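# Screw down all raised hub cover screws, then release driver

## Task

Use the screwdriver to sink each screw that sticks up from the hub cover until it sits fully down; afterwards open the gripper off the screwdriver and pull the arm away from it. The driver only spins while its bit is pressed inward.

## Robot and tools

Robot: two arms, left_arm and right_arm, each ending in a two-finger gripper. The fingers point along the gripper's own +z axis and spread along its y axis. The reported hand point sits between the finger pads, roughly 1 cm short of the tips.

Frames: result lines give every gripper in one shared scene frame, position in metres plus a wxyz quaternion. Origin is on the table top midway between the arms; +z is up, +x runs out over the table, and left_arm stands on the +y side. The names left and right do not refer to image sides. Printed positions can be a little wrong, worse when the arm reaches far.

execute_actions(actions): a list of actions run one after another. Each action is a table of at most 15 rows; each row is one control step of 1/30 s, and if fewer than 15 rows are given the last row repeats to fill 15 steps. Every row is a single list of 14 numbers covering both arms, each in [-1, 1]: left_arm dx, dy, dz, rx, ry, rz, opening, then right_arm in the same seven. dx..rz are an offset, expressed in that gripper's own axes, from the gripper's measured pose when the action began (for a call's first action, the last pose any result showed). Each row is relative to that starting pose, not to the row before. Scale: 1.0 equals 0.6 m of travel or 180 degrees; rx, ry, rz form one rotation vector. Opening is absolute, not an offset: +1 fully open (0.094 m), -1 closed. An empty list just returns the current state and images.

move(target, speed, blocking): target is one 14-number row laid out as above, offsets from the pose in the latest result that reports one. Both grippers travel straight toward their goals and arrive together, over 0.5 to 10 s; past 10 s they halt early. speed is the path's top speed in m/s, 0.002 to 0.5 (default 0.25); turning is capped at twice that in rad/s. Paths ignore obstacles and the other arm, may lag, drift, or overshoot speed near full extension. Faster contact means a harder hit, and aiming deeper past contact presses harder. Openings are sent at the start. With blocking=false you get a result after 0.5 s while motion continues; other actions and moves are rejected until a result shows it ended, so use wait or stop. The extra "move:" line reports the ending (done, off_target, moving, held, fault) and limits: paced means the sent pose was clipped; held means a safety check blocked some steps, after which the arm may surge fast. Each gripper's distance from its goal is listed too.

wait(seconds): 0 to 10; lets time pass with last commands held, returning early if a running move finishes. stop(): brakes a running move; needs stopping room; fingers keep moving. zoom_image(camera, region): region [x0, y0, x1, y1] in that camera's pixels, at most 504x504, origin top-left; cameras cam_head_left, cam_head_right, cam_high, cam_low, cam_left_wrist, cam_right_wrist, all 504x504. finished_scene(scene): ends the given scene number after the last command settles; irreversible, and the goal must already hold.

Control behaviour: each step, the commanded pose is clamped to within 70 mm and 16 degrees of the measured pose, then joints are driven by damped inverse kinematics, favouring position over orientation. Long offsets need several actions, and after an action the arm only continues to its last clamped pose. "Hand target" lines show where each gripper is currently being driven. Arms usually finish a centimetre or more low, and repeated zero offsets let them sag; to hold an arm, send the correction back to its desired pose in the first call of a reply and zeros afterwards, aiming higher if it still droops. An idle arm also needs its intended opening sent in every call. "pose unreachable" means the clearance check altered or blocked that arm's command. Joint limits (rad): waist -2.618 to 3.054, shoulder 0 to 3.142, elbow 0 to 3.142, wrist pitch -1.571 to 1.571, wrist yaw -1.571 to 1.571, wrist roll -2.094 to 2.094; elbows never fully straighten.

Gripping: grip_measured is the measured finger gap on the command scale (the last Joint positions value is the gap in metres); readings may be off by about 1 mm per gripper, consistently. To hold the screwdriver, command roughly 0.03 below grip_measured; a smaller gap grips lighter. Pads push about 50 to 62 N, less on thin parts, with a brief spike on first contact.

Process: grasp the screwdriver, place its bit on a raised screw, press along the shaft so it spins, keep pressing until the screw is flush, repeat for every raised screw, then open and retract clear. Press gently and move slowly near contact.

Avoid: dropping the driver, slamming or shoving hard, knocking anything off the work area (that fails the task), and letting the arms collide or push each other. Brief external tugs on held parts or loose objects can happen. Motors heat while loaded: MOTOR HOT appears at 75 °C, 90 °C halts that arm for 10 s, and at 100 °C the arm goes limp and drops; these show as OVER-TEMPERATURE FAULT lines. Any FAULT line means an arm stopped. The robot keeps running during thinking, holding the last command.

Each tool is called as name(argument=value, ...) on one line, values as JSON.

## Session

execute_actions(actions=[])

Scene clock: 0.00 s.
left_arm: end_effector_position=(+0.2263, +0.1593, +0.1828) grip_measured=+1.000 end_effector_quat_wxyz=(+0.604, +0.236, +0.761, +0.026) | right_arm: end_effector_position=(+0.1366, -0.0211, +0.2967) grip_measured=+1.000 end_effector_quat_wxyz=(+0.615, -0.618, +0.487, +0.048)
Joint positions: left_arm=[-1.576  0.683  0.404 -0.407 -1.131 -0.294  0.094] | right_arm=[ 1.29   0.869  0.771 -0.145  0.129 -0.793  0.094]
Joint velocities: left_arm=[-0.012  0.012 -0.007  0.037  0.022 -0.081  0.   ] | right_arm=[-0.002 -0.012  0.012 -0.022 -0.022  0.007  0.   ]
Hand target (left_arm): +0.227, +0.160, +0.189; +0.609, +0.227, +0.760, +0.022
Hand target (right_arm): +0.136, -0.022, +0.300; +0.617, -0.616, +0.487, +0.050

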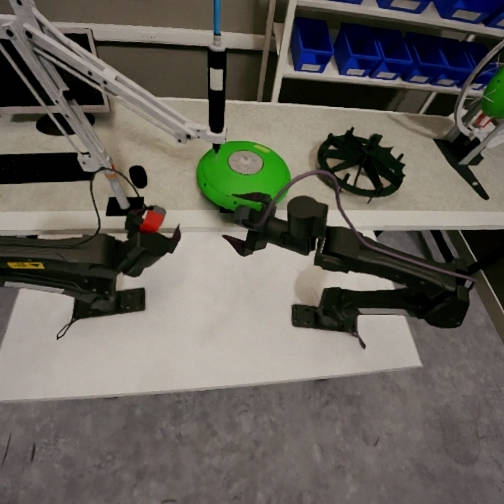

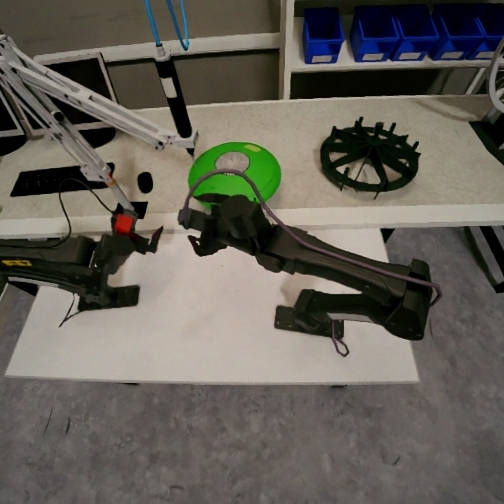

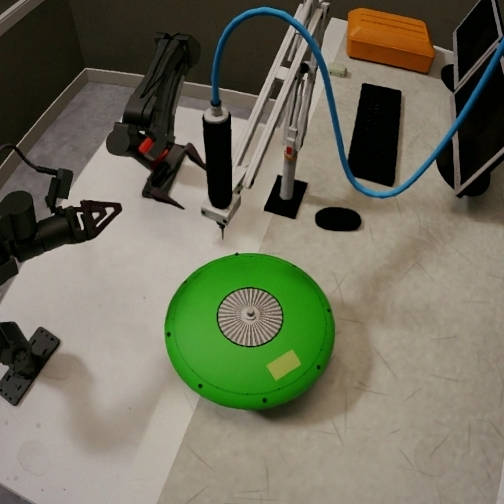

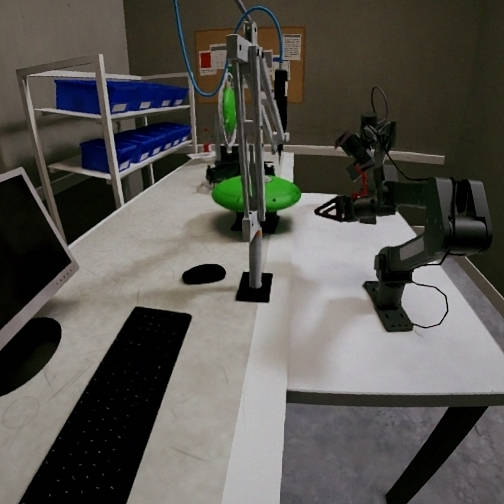

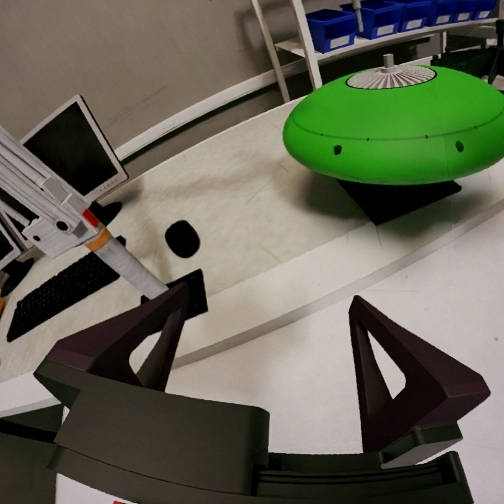

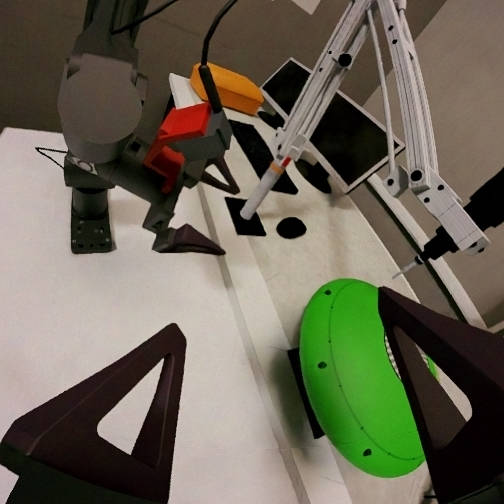

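zoom_image(camera="cam_high", region=[155,235,345,420])

zoom_image(camera="cam_right_wrist", region=[270,260,470,480])

zoom_image(camera="cam_left_wrist", region=[270,40,504,200])

zoom_image(camera="cam_low", region=[200,140,310,230])

Region (155, 235, 345, 420) of cam_high's 504x504 image, scaled by 2.653, with more detail than that image has; it fills the top 491 rows of this view, and the rest is white.

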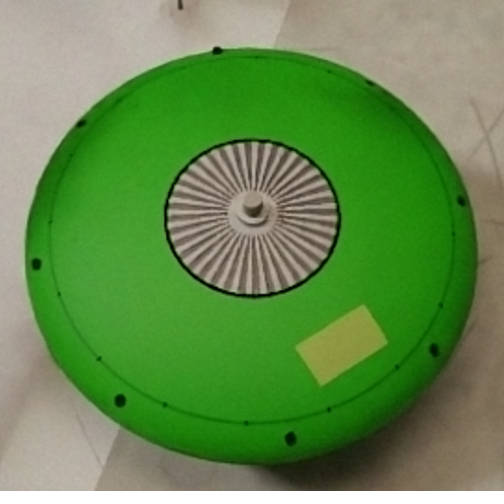

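Region (270, 260, 470, 480) of cam_right_wrist's 504x504 image, scaled by 2.291, with more detail than that image has; it fills the left 458 columns of this view, and the rest is white.

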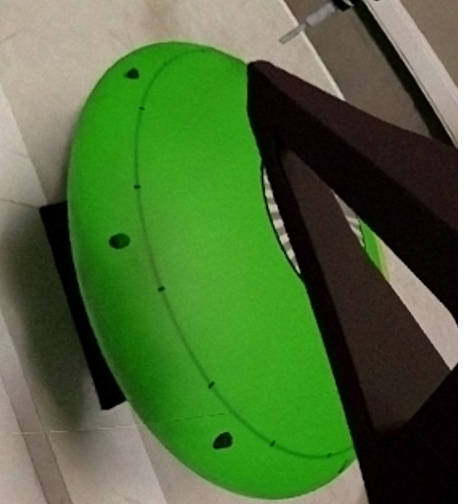

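Region (270, 40, 504, 200) of cam_left_wrist's 504x504 image, scaled by 2.154, with more detail than that image has; it fills the top 345 rows of this view, and the rest is white.

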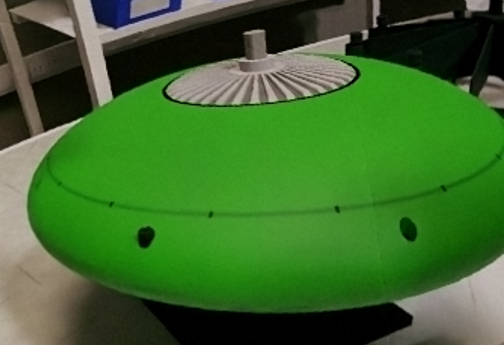

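Region (200, 140, 310, 230) of cam_low's 504x504 image, scaled by 4.582, with more detail than that image has; it fills the top 412 rows of this view, and the rest is white.

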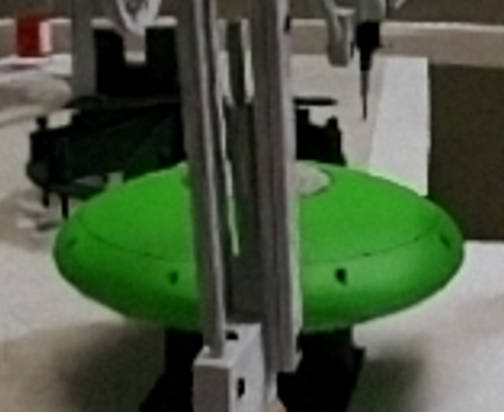

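move(target=[-0.02,0,0,0.13,-0.05,0,1,-0.032,-0.368,0.037,0.09,-0.047,0.268,1])

zoom_image(camera="cam_head_right", region=[180,130,300,230])

Scene clock: 21.17 s.
left_arm: end_effector_position=(+0.2281, +0.1544, +0.1932) grip_measured=+1.000 end_effector_quat_wxyz=(+0.595, +0.357, +0.706, -0.141) | right_arm: end_effector_position=(+0.2843, -0.0448, +0.4584) grip_measured=+1.000 end_effector_quat_wxyz=(+0.658, -0.270, +0.649, +0.270)
Joint positions: left_arm=[-0.996  0.263  0.299 -0.296 -0.193  0.186  0.094] | right_arm=[ 0.823  1.234  1.35  -0.105 -0.135 -0.002  0.094]
Joint velocities: left_arm=[ 0.022 -0.007 -0.012  0.007 -0.007  0.007  0.   ] | right_arm=[-0.007 -0.002  0.002  0.022  0.066 -0.007  0.   ]
Hand target (left_arm): +0.228, +0.154, +0.195; +0.603, +0.357, +0.699, -0.144
Hand target (right_arm): +0.287, -0.044, +0.460; +0.653, -0.270, +0.653, +0.272
Off the commanded pose (left_arm): 0.001 m, 1 deg.
Off the commanded pose (right_arm): 0.003 m, 1 deg.
move: done

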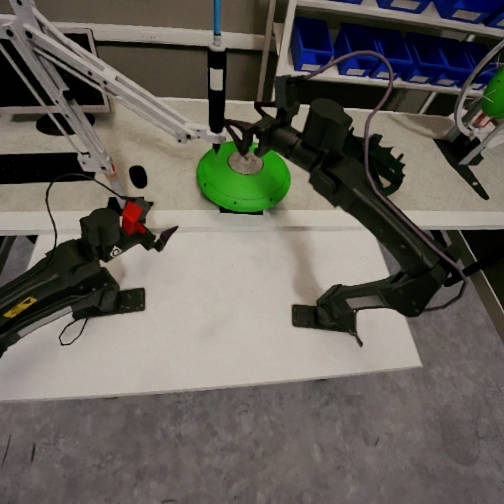

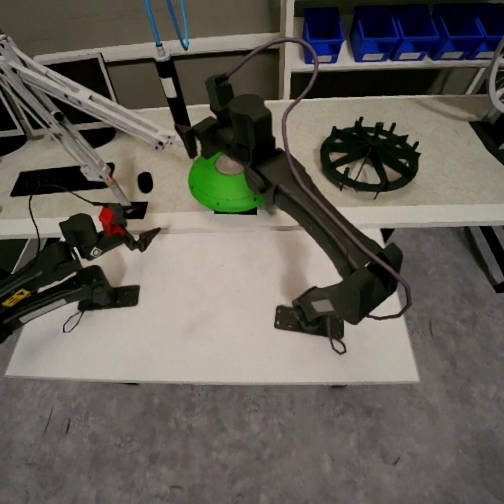

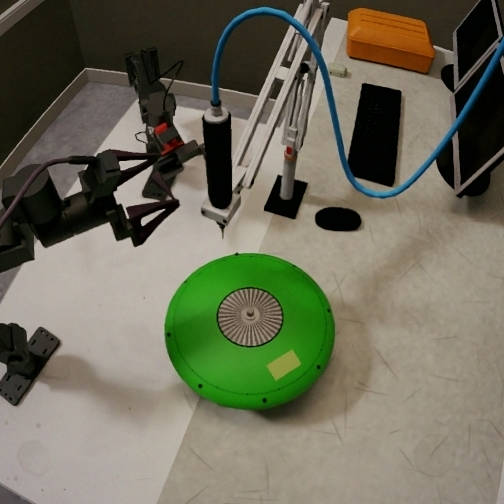

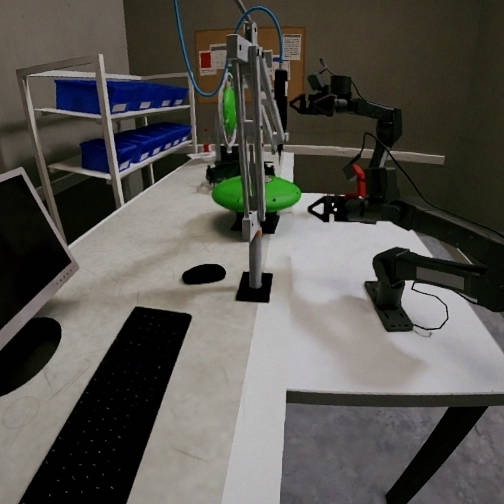

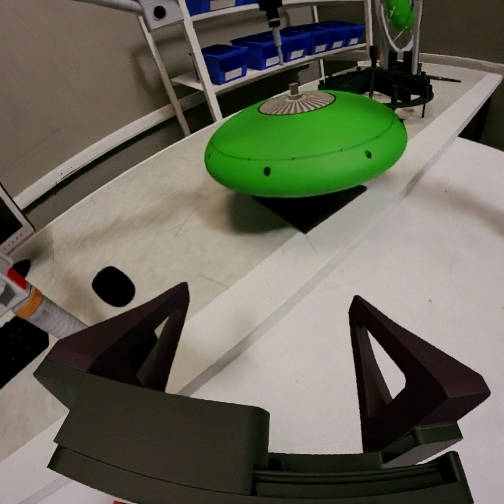

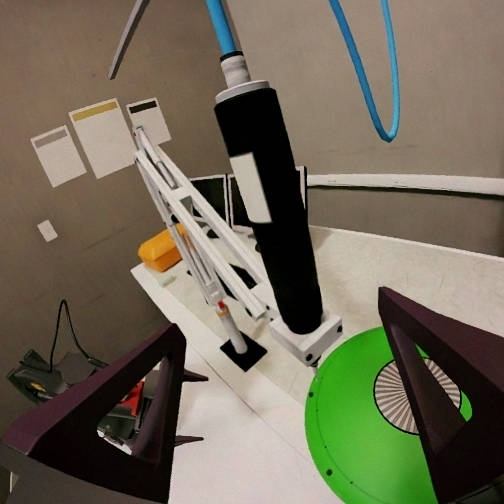

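Region (180, 130, 300, 230) of cam_head_right's 504x504 image, scaled by 4.200, with more detail than that image has.

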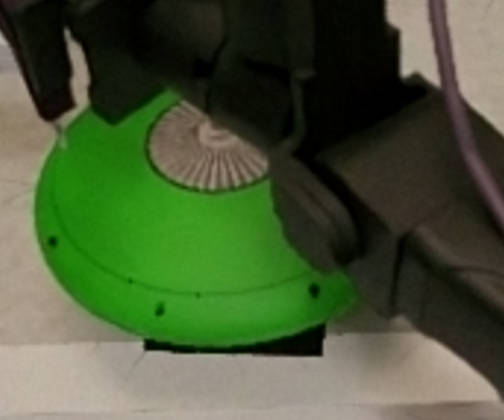

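move(target=[0,0,0,0,0,0,1,0.035,-0.022,0.105,0,0,0,1], speed=0.12)

Scene clock: 24.97 s.
left_arm: end_effector_position=(+0.2277, +0.1539, +0.1932) grip_measured=+1.000 end_effector_quat_wxyz=(+0.595, +0.358, +0.705, -0.142) | right_arm: end_effector_position=(+0.3355, -0.0090, +0.4254) grip_measured=+1.000 end_effector_quat_wxyz=(+0.648, -0.271, +0.660, +0.267)
Joint positions: left_arm=[-0.995  0.263  0.299 -0.296 -0.189  0.186  0.094] | right_arm=[ 0.816  1.435  1.392  0.026 -0.14  -0.001  0.094]
Joint velocities: left_arm=[-0.017  0.012 -0.007  0.051  0.095 -0.051  0.   ] | right_arm=[-0.002 -0.002  0.012 -0.007 -0.022 -0.066  0.   ]
Hand target (left_arm): +0.228, +0.154, +0.193; +0.595, +0.357, +0.706, -0.141
Hand target (right_arm): +0.338, -0.010, +0.437; +0.658, -0.270, +0.650, +0.270
Off the commanded pose (left_arm): 0.001 m, 0 deg.
Off the commanded pose (right_arm): 0.013 m, 2 deg.
move: off_target (right_arm)

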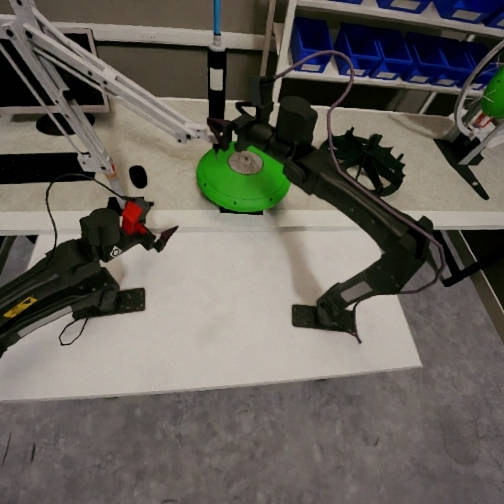

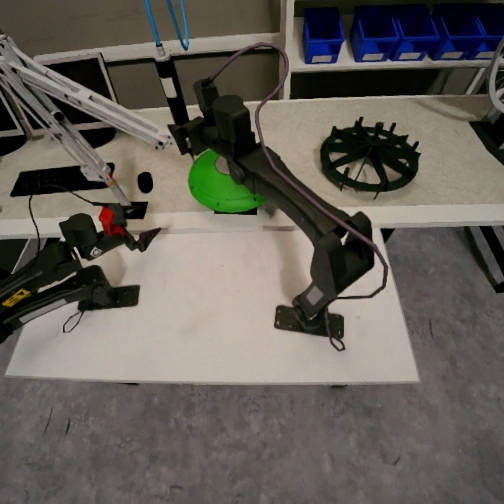

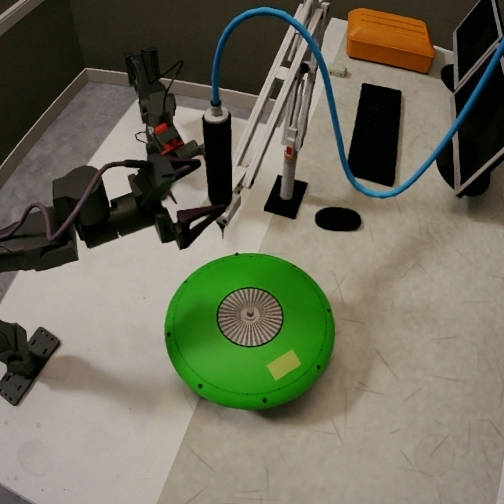

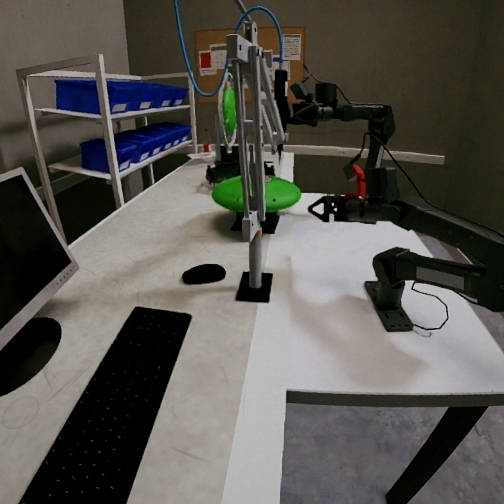

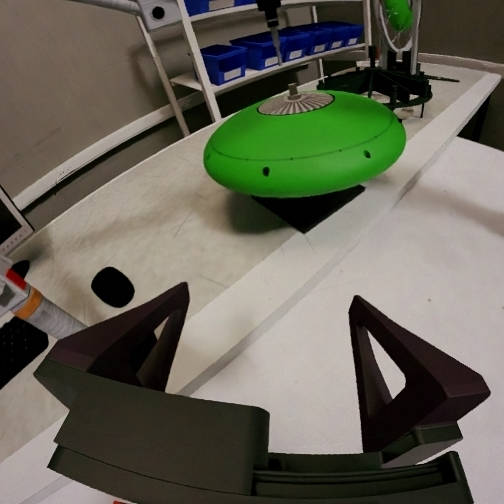

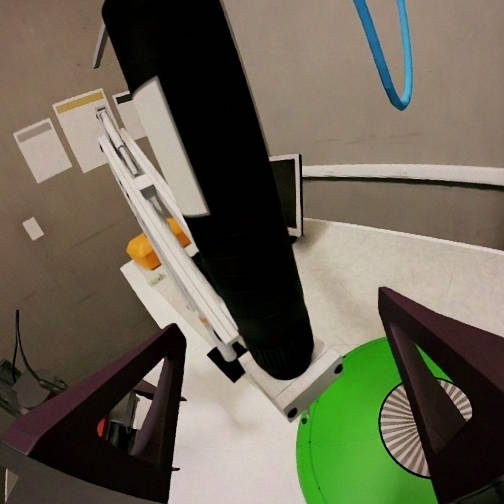

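move(target=[0,0,0,0,0,0,1,-0.022,0.01,0.04,0,-0.012,0,1], speed=0.06)

execute_actions(actions=[[[0,0,0,0,0,0,1,-0.015,0,0,0,-0.008,0,0.2]],[[0,0,0,0,0,0,1,-0.015,0,0,0,-0.008,0,-0.15]],[[0,0,0,0,0,0,1,-0.015,0,0,0,-0.008,0,-0.26]]])

Scene clock: 29.77 s.
left_arm: end_effector_position=(+0.2277, +0.1539, +0.1932) grip_measured=+1.000 end_effector_quat_wxyz=(+0.595, +0.358, +0.705, -0.142) | right_arm: end_effector_position=(+0.3474, +0.0090, +0.4276) grip_measured=+1.000 end_effector_quat_wxyz=(+0.652, -0.270, +0.655, +0.270)
Joint positions: left_arm=[-0.995  0.263  0.299 -0.296 -0.189  0.186  0.094] | right_arm=[ 0.838  1.51   1.455  0.051 -0.121  0.     0.094]
Joint velocities: left_arm=[ 0.002 -0.027  0.002 -0.051 -0.007 -0.066  0.   ] | right_arm=[-0.007  0.017  0.002  0.066 -0.066 -0.066  0.   ]
Hand target (left_arm): +0.228, +0.154, +0.193; +0.595, +0.358, +0.705, -0.142
Hand target (right_arm): +0.348, +0.012, +0.438; +0.660, -0.266, +0.647, +0.272
Off the commanded pose (left_arm): 0.000 m, 0 deg.
Off the commanded pose (right_arm): 0.011 m, 1 deg.
move: off_target (right_arm)

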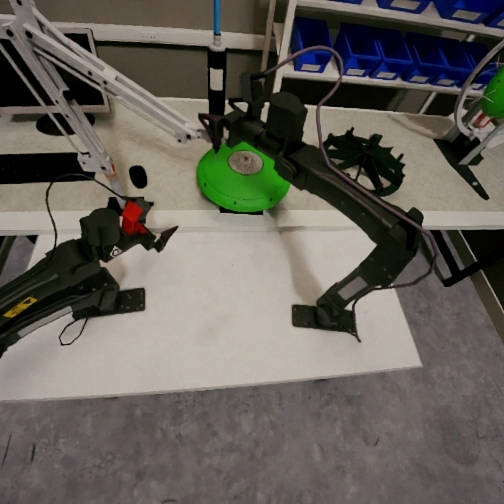

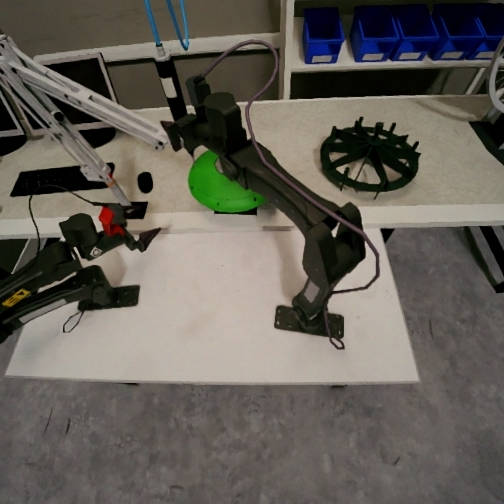

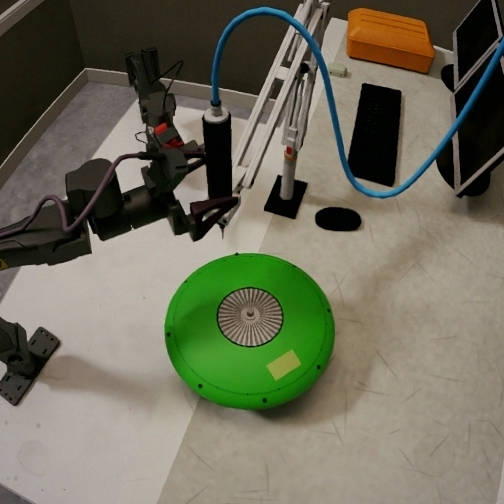

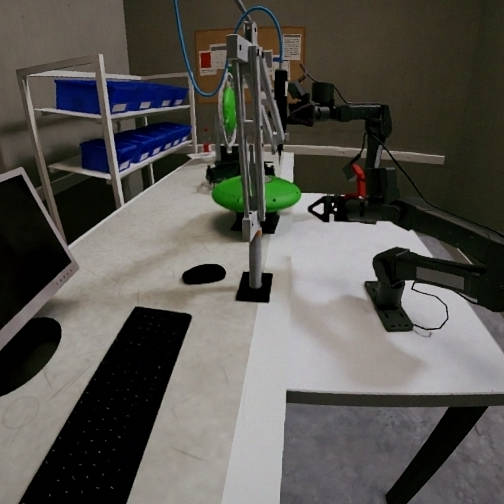

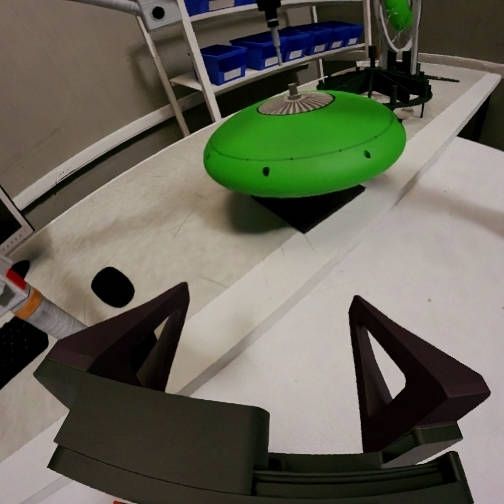

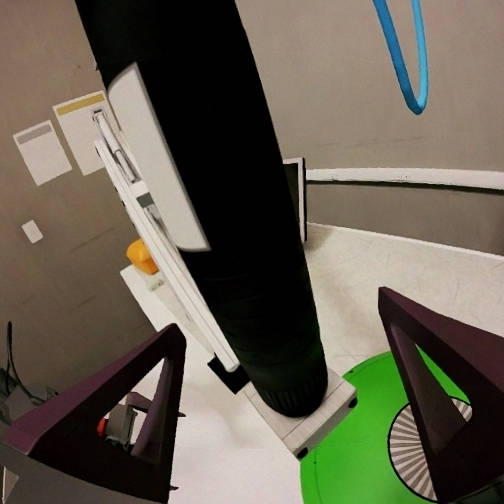

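Scene clock: 31.27 s.
left_arm: end_effector_position=(+0.2277, +0.1539, +0.1932) grip_measured=+1.000 end_effector_quat_wxyz=(+0.595, +0.358, +0.705, -0.142) | right_arm: end_effector_position=(+0.3477, +0.0087, +0.4300) grip_measured=-0.216 end_effector_quat_wxyz=(+0.656, -0.269, +0.652, +0.270)
Joint positions: left_arm=[-0.995  0.263  0.299 -0.296 -0.189  0.186  0.094] | right_arm=[ 0.838  1.51   1.455  0.061 -0.118  0.     0.037]
Joint velocities: left_arm=[ 0.012 -0.007 -0.022  0.037 -0.051  0.022  0.   ] | right_arm=[ 0.007 -0.002 -0.017  0.037 -0.037 -0.051  0.   ]
Hand target (left_arm): +0.228, +0.154, +0.193; +0.595, +0.358, +0.705, -0.142
Hand target (right_arm): +0.347, +0.009, +0.439; +0.663, -0.266, +0.644, +0.274
Off the commanded pose (left_arm): 0.000 m, 0 deg.
Off the commanded pose (right_arm): 0.009 m, 1 deg.

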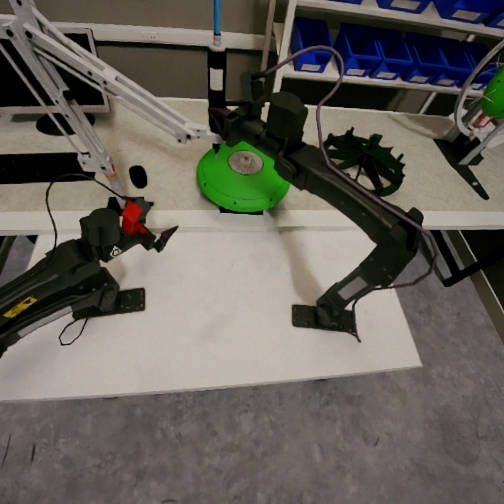

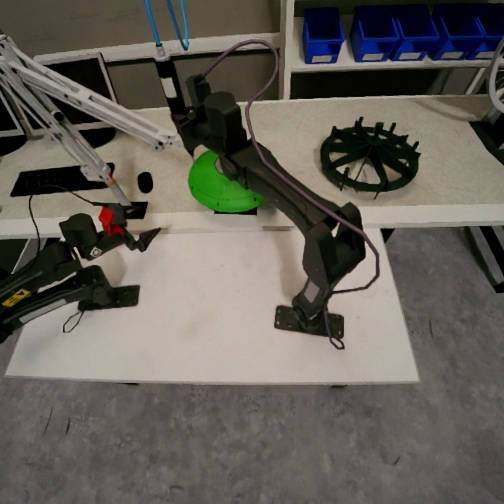

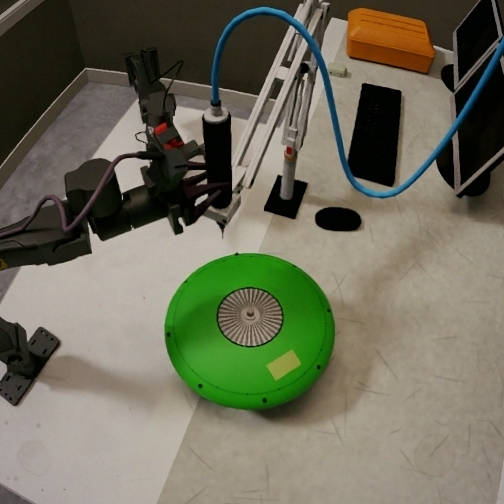

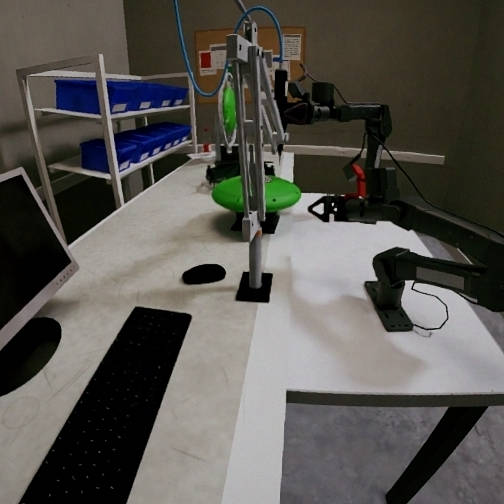

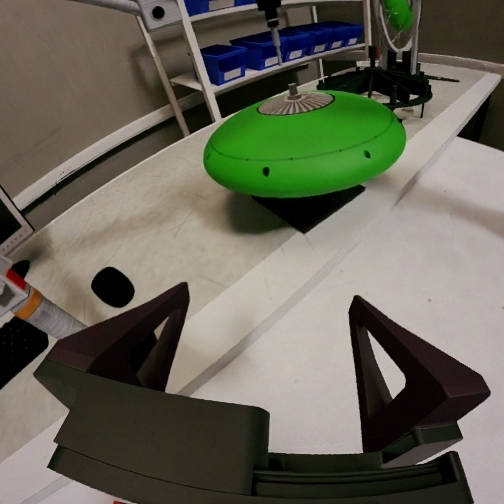

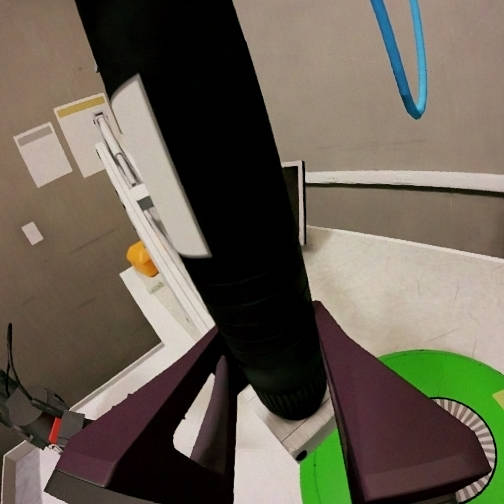

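move(target=[0,0,0,0,0,0,1,0.11,0.03,0.053,0,0,0,-0.26], speed=0.1)

zoom_image(camera="cam_left_wrist", region=[210,90,310,190])

zoom_image(camera="cam_head_right", region=[160,140,230,210])

zoom_image(camera="cam_high", region=[200,200,270,270])

Scene clock: 37.00 s.
left_arm: end_effector_position=(+0.2277, +0.1539, +0.1932) grip_measured=+1.000 end_effector_quat_wxyz=(+0.595, +0.358, +0.705, -0.142) | right_arm: end_effector_position=(+0.3542, +0.0421, +0.3749) grip_measured=-0.216 end_effector_quat_wxyz=(+0.659, -0.270, +0.646, +0.274)
Joint positions: left_arm=[-0.995  0.263  0.299 -0.296 -0.189  0.186  0.094] | right_arm=[ 0.897  1.596  1.307  0.308 -0.069  0.     0.037]
Joint velocities: left_arm=[ 0.002 -0.002  0.002 -0.081 -0.022 -0.037  0.   ] | right_arm=[ 0.002  0.002 -0.017 -0.007  0.022 -0.037  0.002]
Hand target (left_arm): +0.228, +0.154, +0.193; +0.595, +0.358, +0.705, -0.142
Hand target (right_arm): +0.356, +0.044, +0.364; +0.656, -0.269, +0.652, +0.270
Off the commanded pose (left_arm): 0.000 m, 0 deg.
Off the commanded pose (right_arm): 0.012 m, 1 deg.
move: off_target (right_arm)

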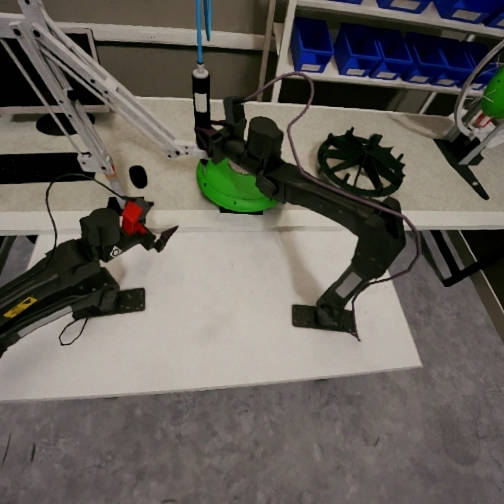

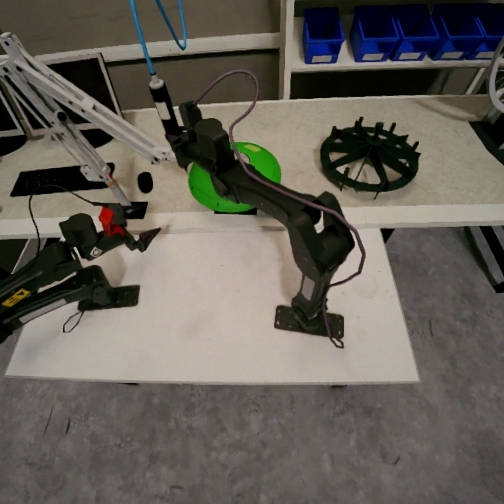

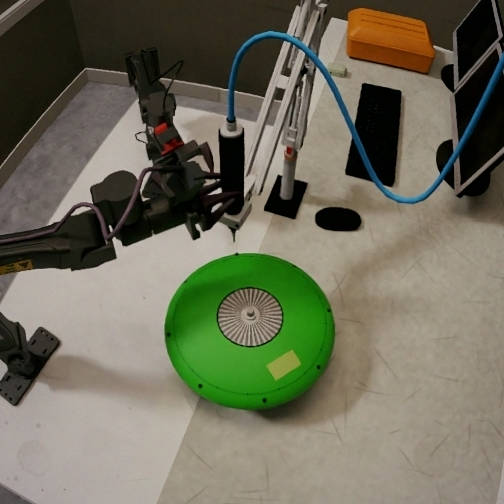

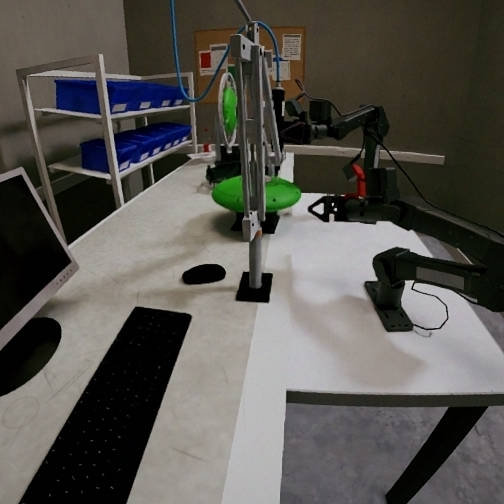

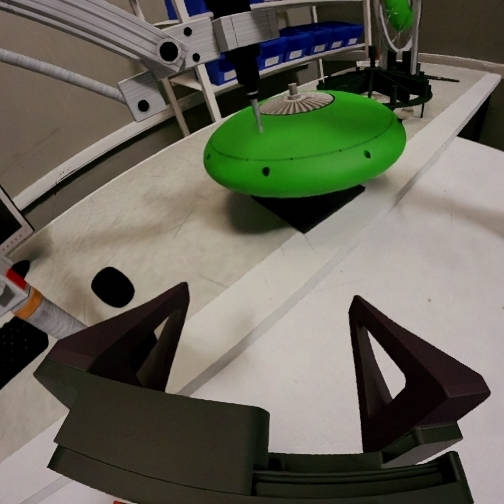

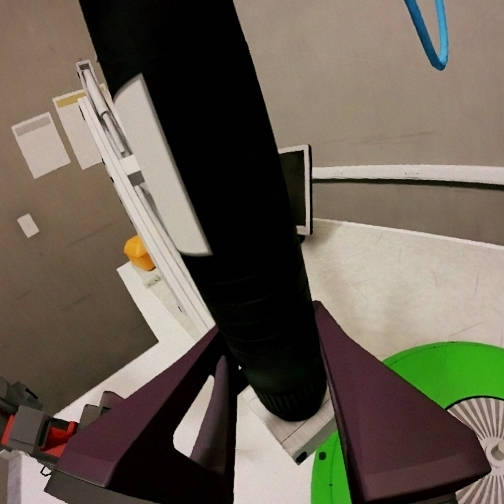

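Region (210, 90, 310, 190) of cam_left_wrist's 504x504 image, scaled by 5.040, with more detail than that image has.

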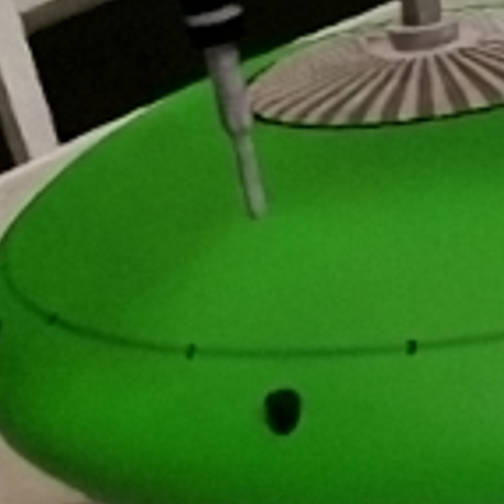

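Region (160, 140, 230, 210) of cam_head_right's 504x504 image, scaled by 7.200, with more detail than that image has.

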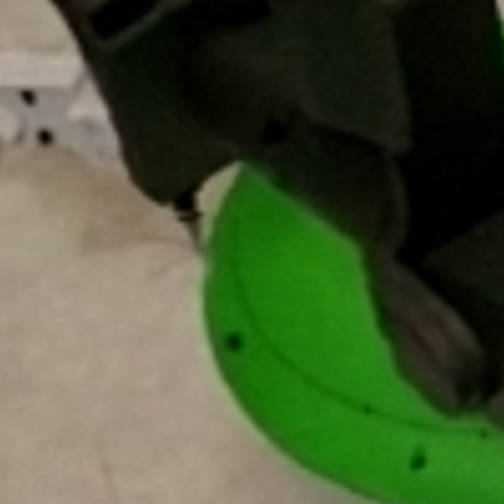

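Region (200, 200, 270, 270) of cam_high's 504x504 image, scaled by 7.200, with more detail than that image has.

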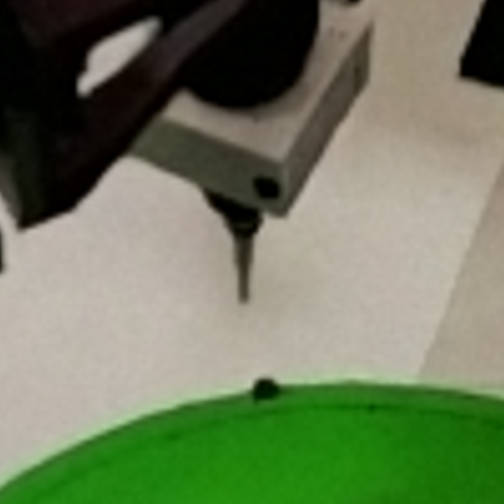

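move(target=[0,0,0,0,0,0,1,0.066,-0.005,0.011,-0.003,0.008,0,-0.26], speed=0.06)

zoom_image(camera="cam_left_wrist", region=[230,120,300,190])

zoom_image(camera="cam_high", region=[215,225,260,270])

zoom_image(camera="cam_head_left", region=[180,160,230,210])

Scene clock: 44.07 s.
left_arm: end_effector_position=(+0.2277, +0.1539, +0.1932) grip_measured=+1.000 end_effector_quat_wxyz=(+0.595, +0.358, +0.705, -0.142) | right_arm: end_effector_position=(+0.3564, +0.0454, +0.3527) grip_measured=-0.216 end_effector_quat_wxyz=(+0.660, -0.272, +0.643, +0.278)
Joint positions: left_arm=[-0.995  0.263  0.299 -0.296 -0.189  0.186  0.094] | right_arm=[ 0.895  1.62   1.236  0.409 -0.079  0.     0.037]
Joint velocities: left_arm=[-0.007 -0.017 -0.007  0.051 -0.022  0.007  0.   ] | right_arm=[-0.012  0.007  0.007  0.066 -0.066 -0.051 -0.001]
Hand target (left_arm): +0.228, +0.154, +0.193; +0.595, +0.358, +0.705, -0.142
Hand target (right_arm): +0.361, +0.045, +0.335; +0.649, -0.277, +0.653, +0.274
Off the commanded pose (left_arm): 0.000 m, 0 deg.
Off the commanded pose (right_arm): 0.018 m, 2 deg.
move: off_target (right_arm)

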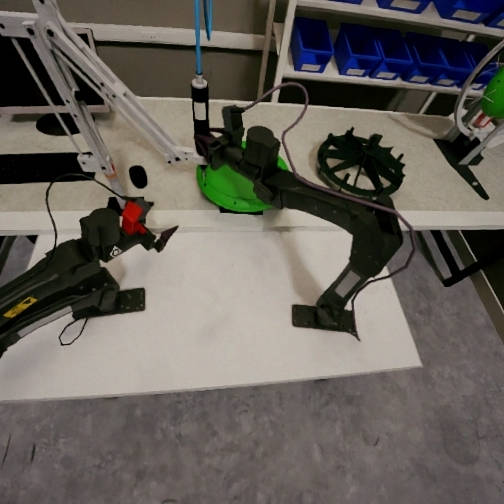

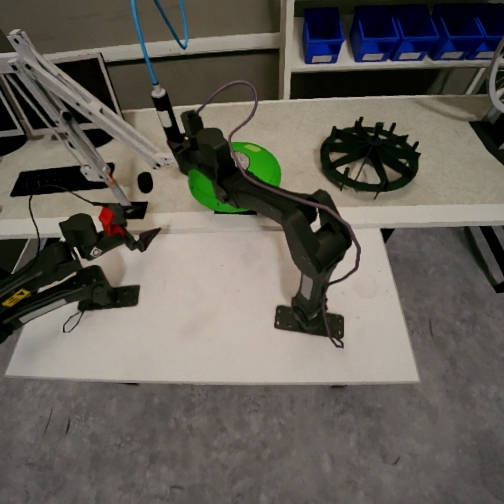

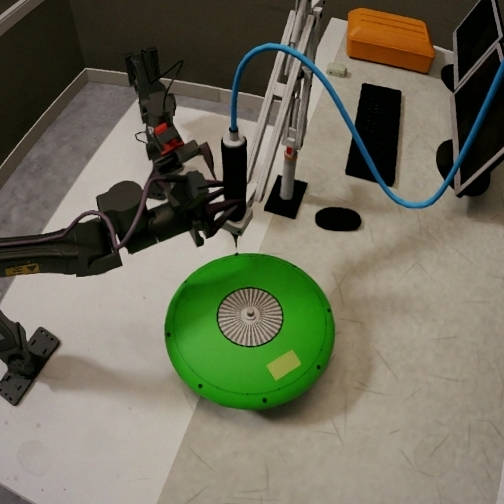

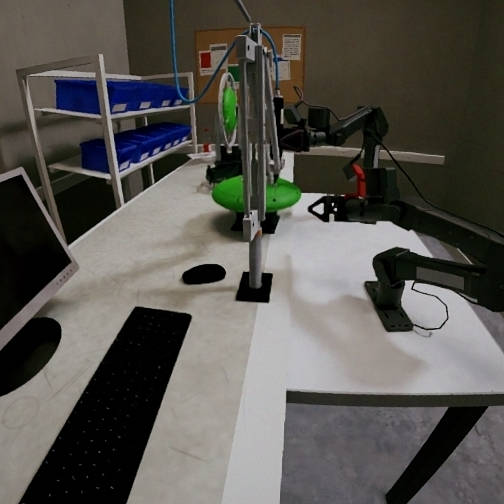

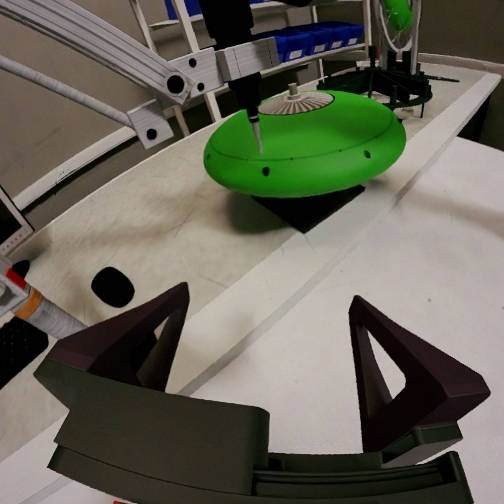

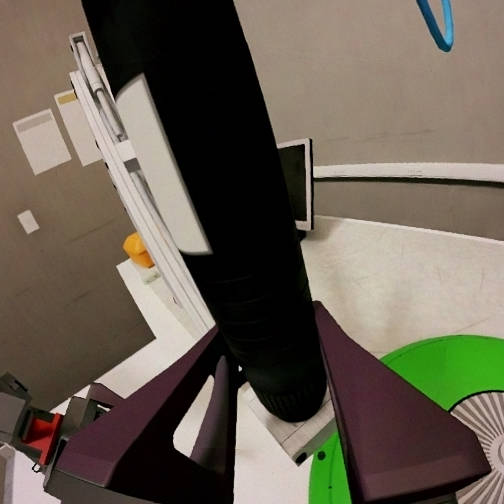

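Region (230, 120, 300, 190) of cam_left_wrist's 504x504 image, scaled by 7.200, with more detail than that image has.

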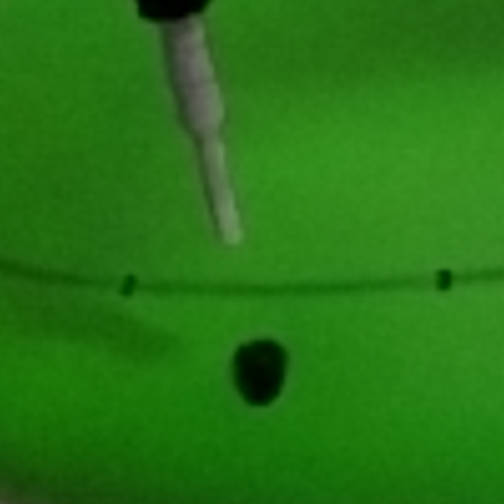

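Region (215, 225, 260, 270) of cam_high's 504x504 image, scaled by 11.200, with more detail than that image has.

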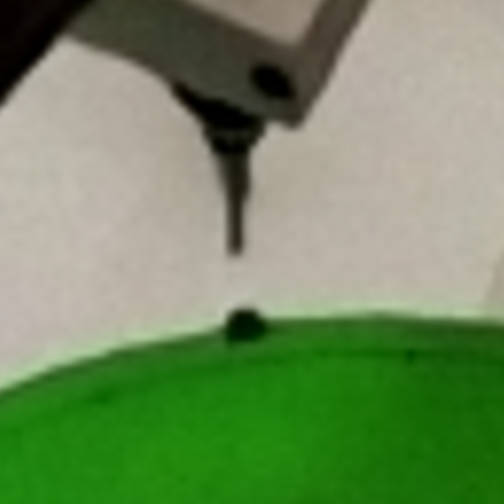

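Region (180, 160, 230, 210) of cam_head_left's 504x504 image, scaled by 10.080, with more detail than that image has.

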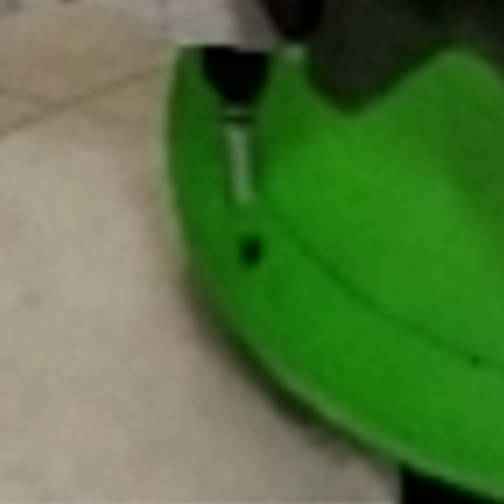

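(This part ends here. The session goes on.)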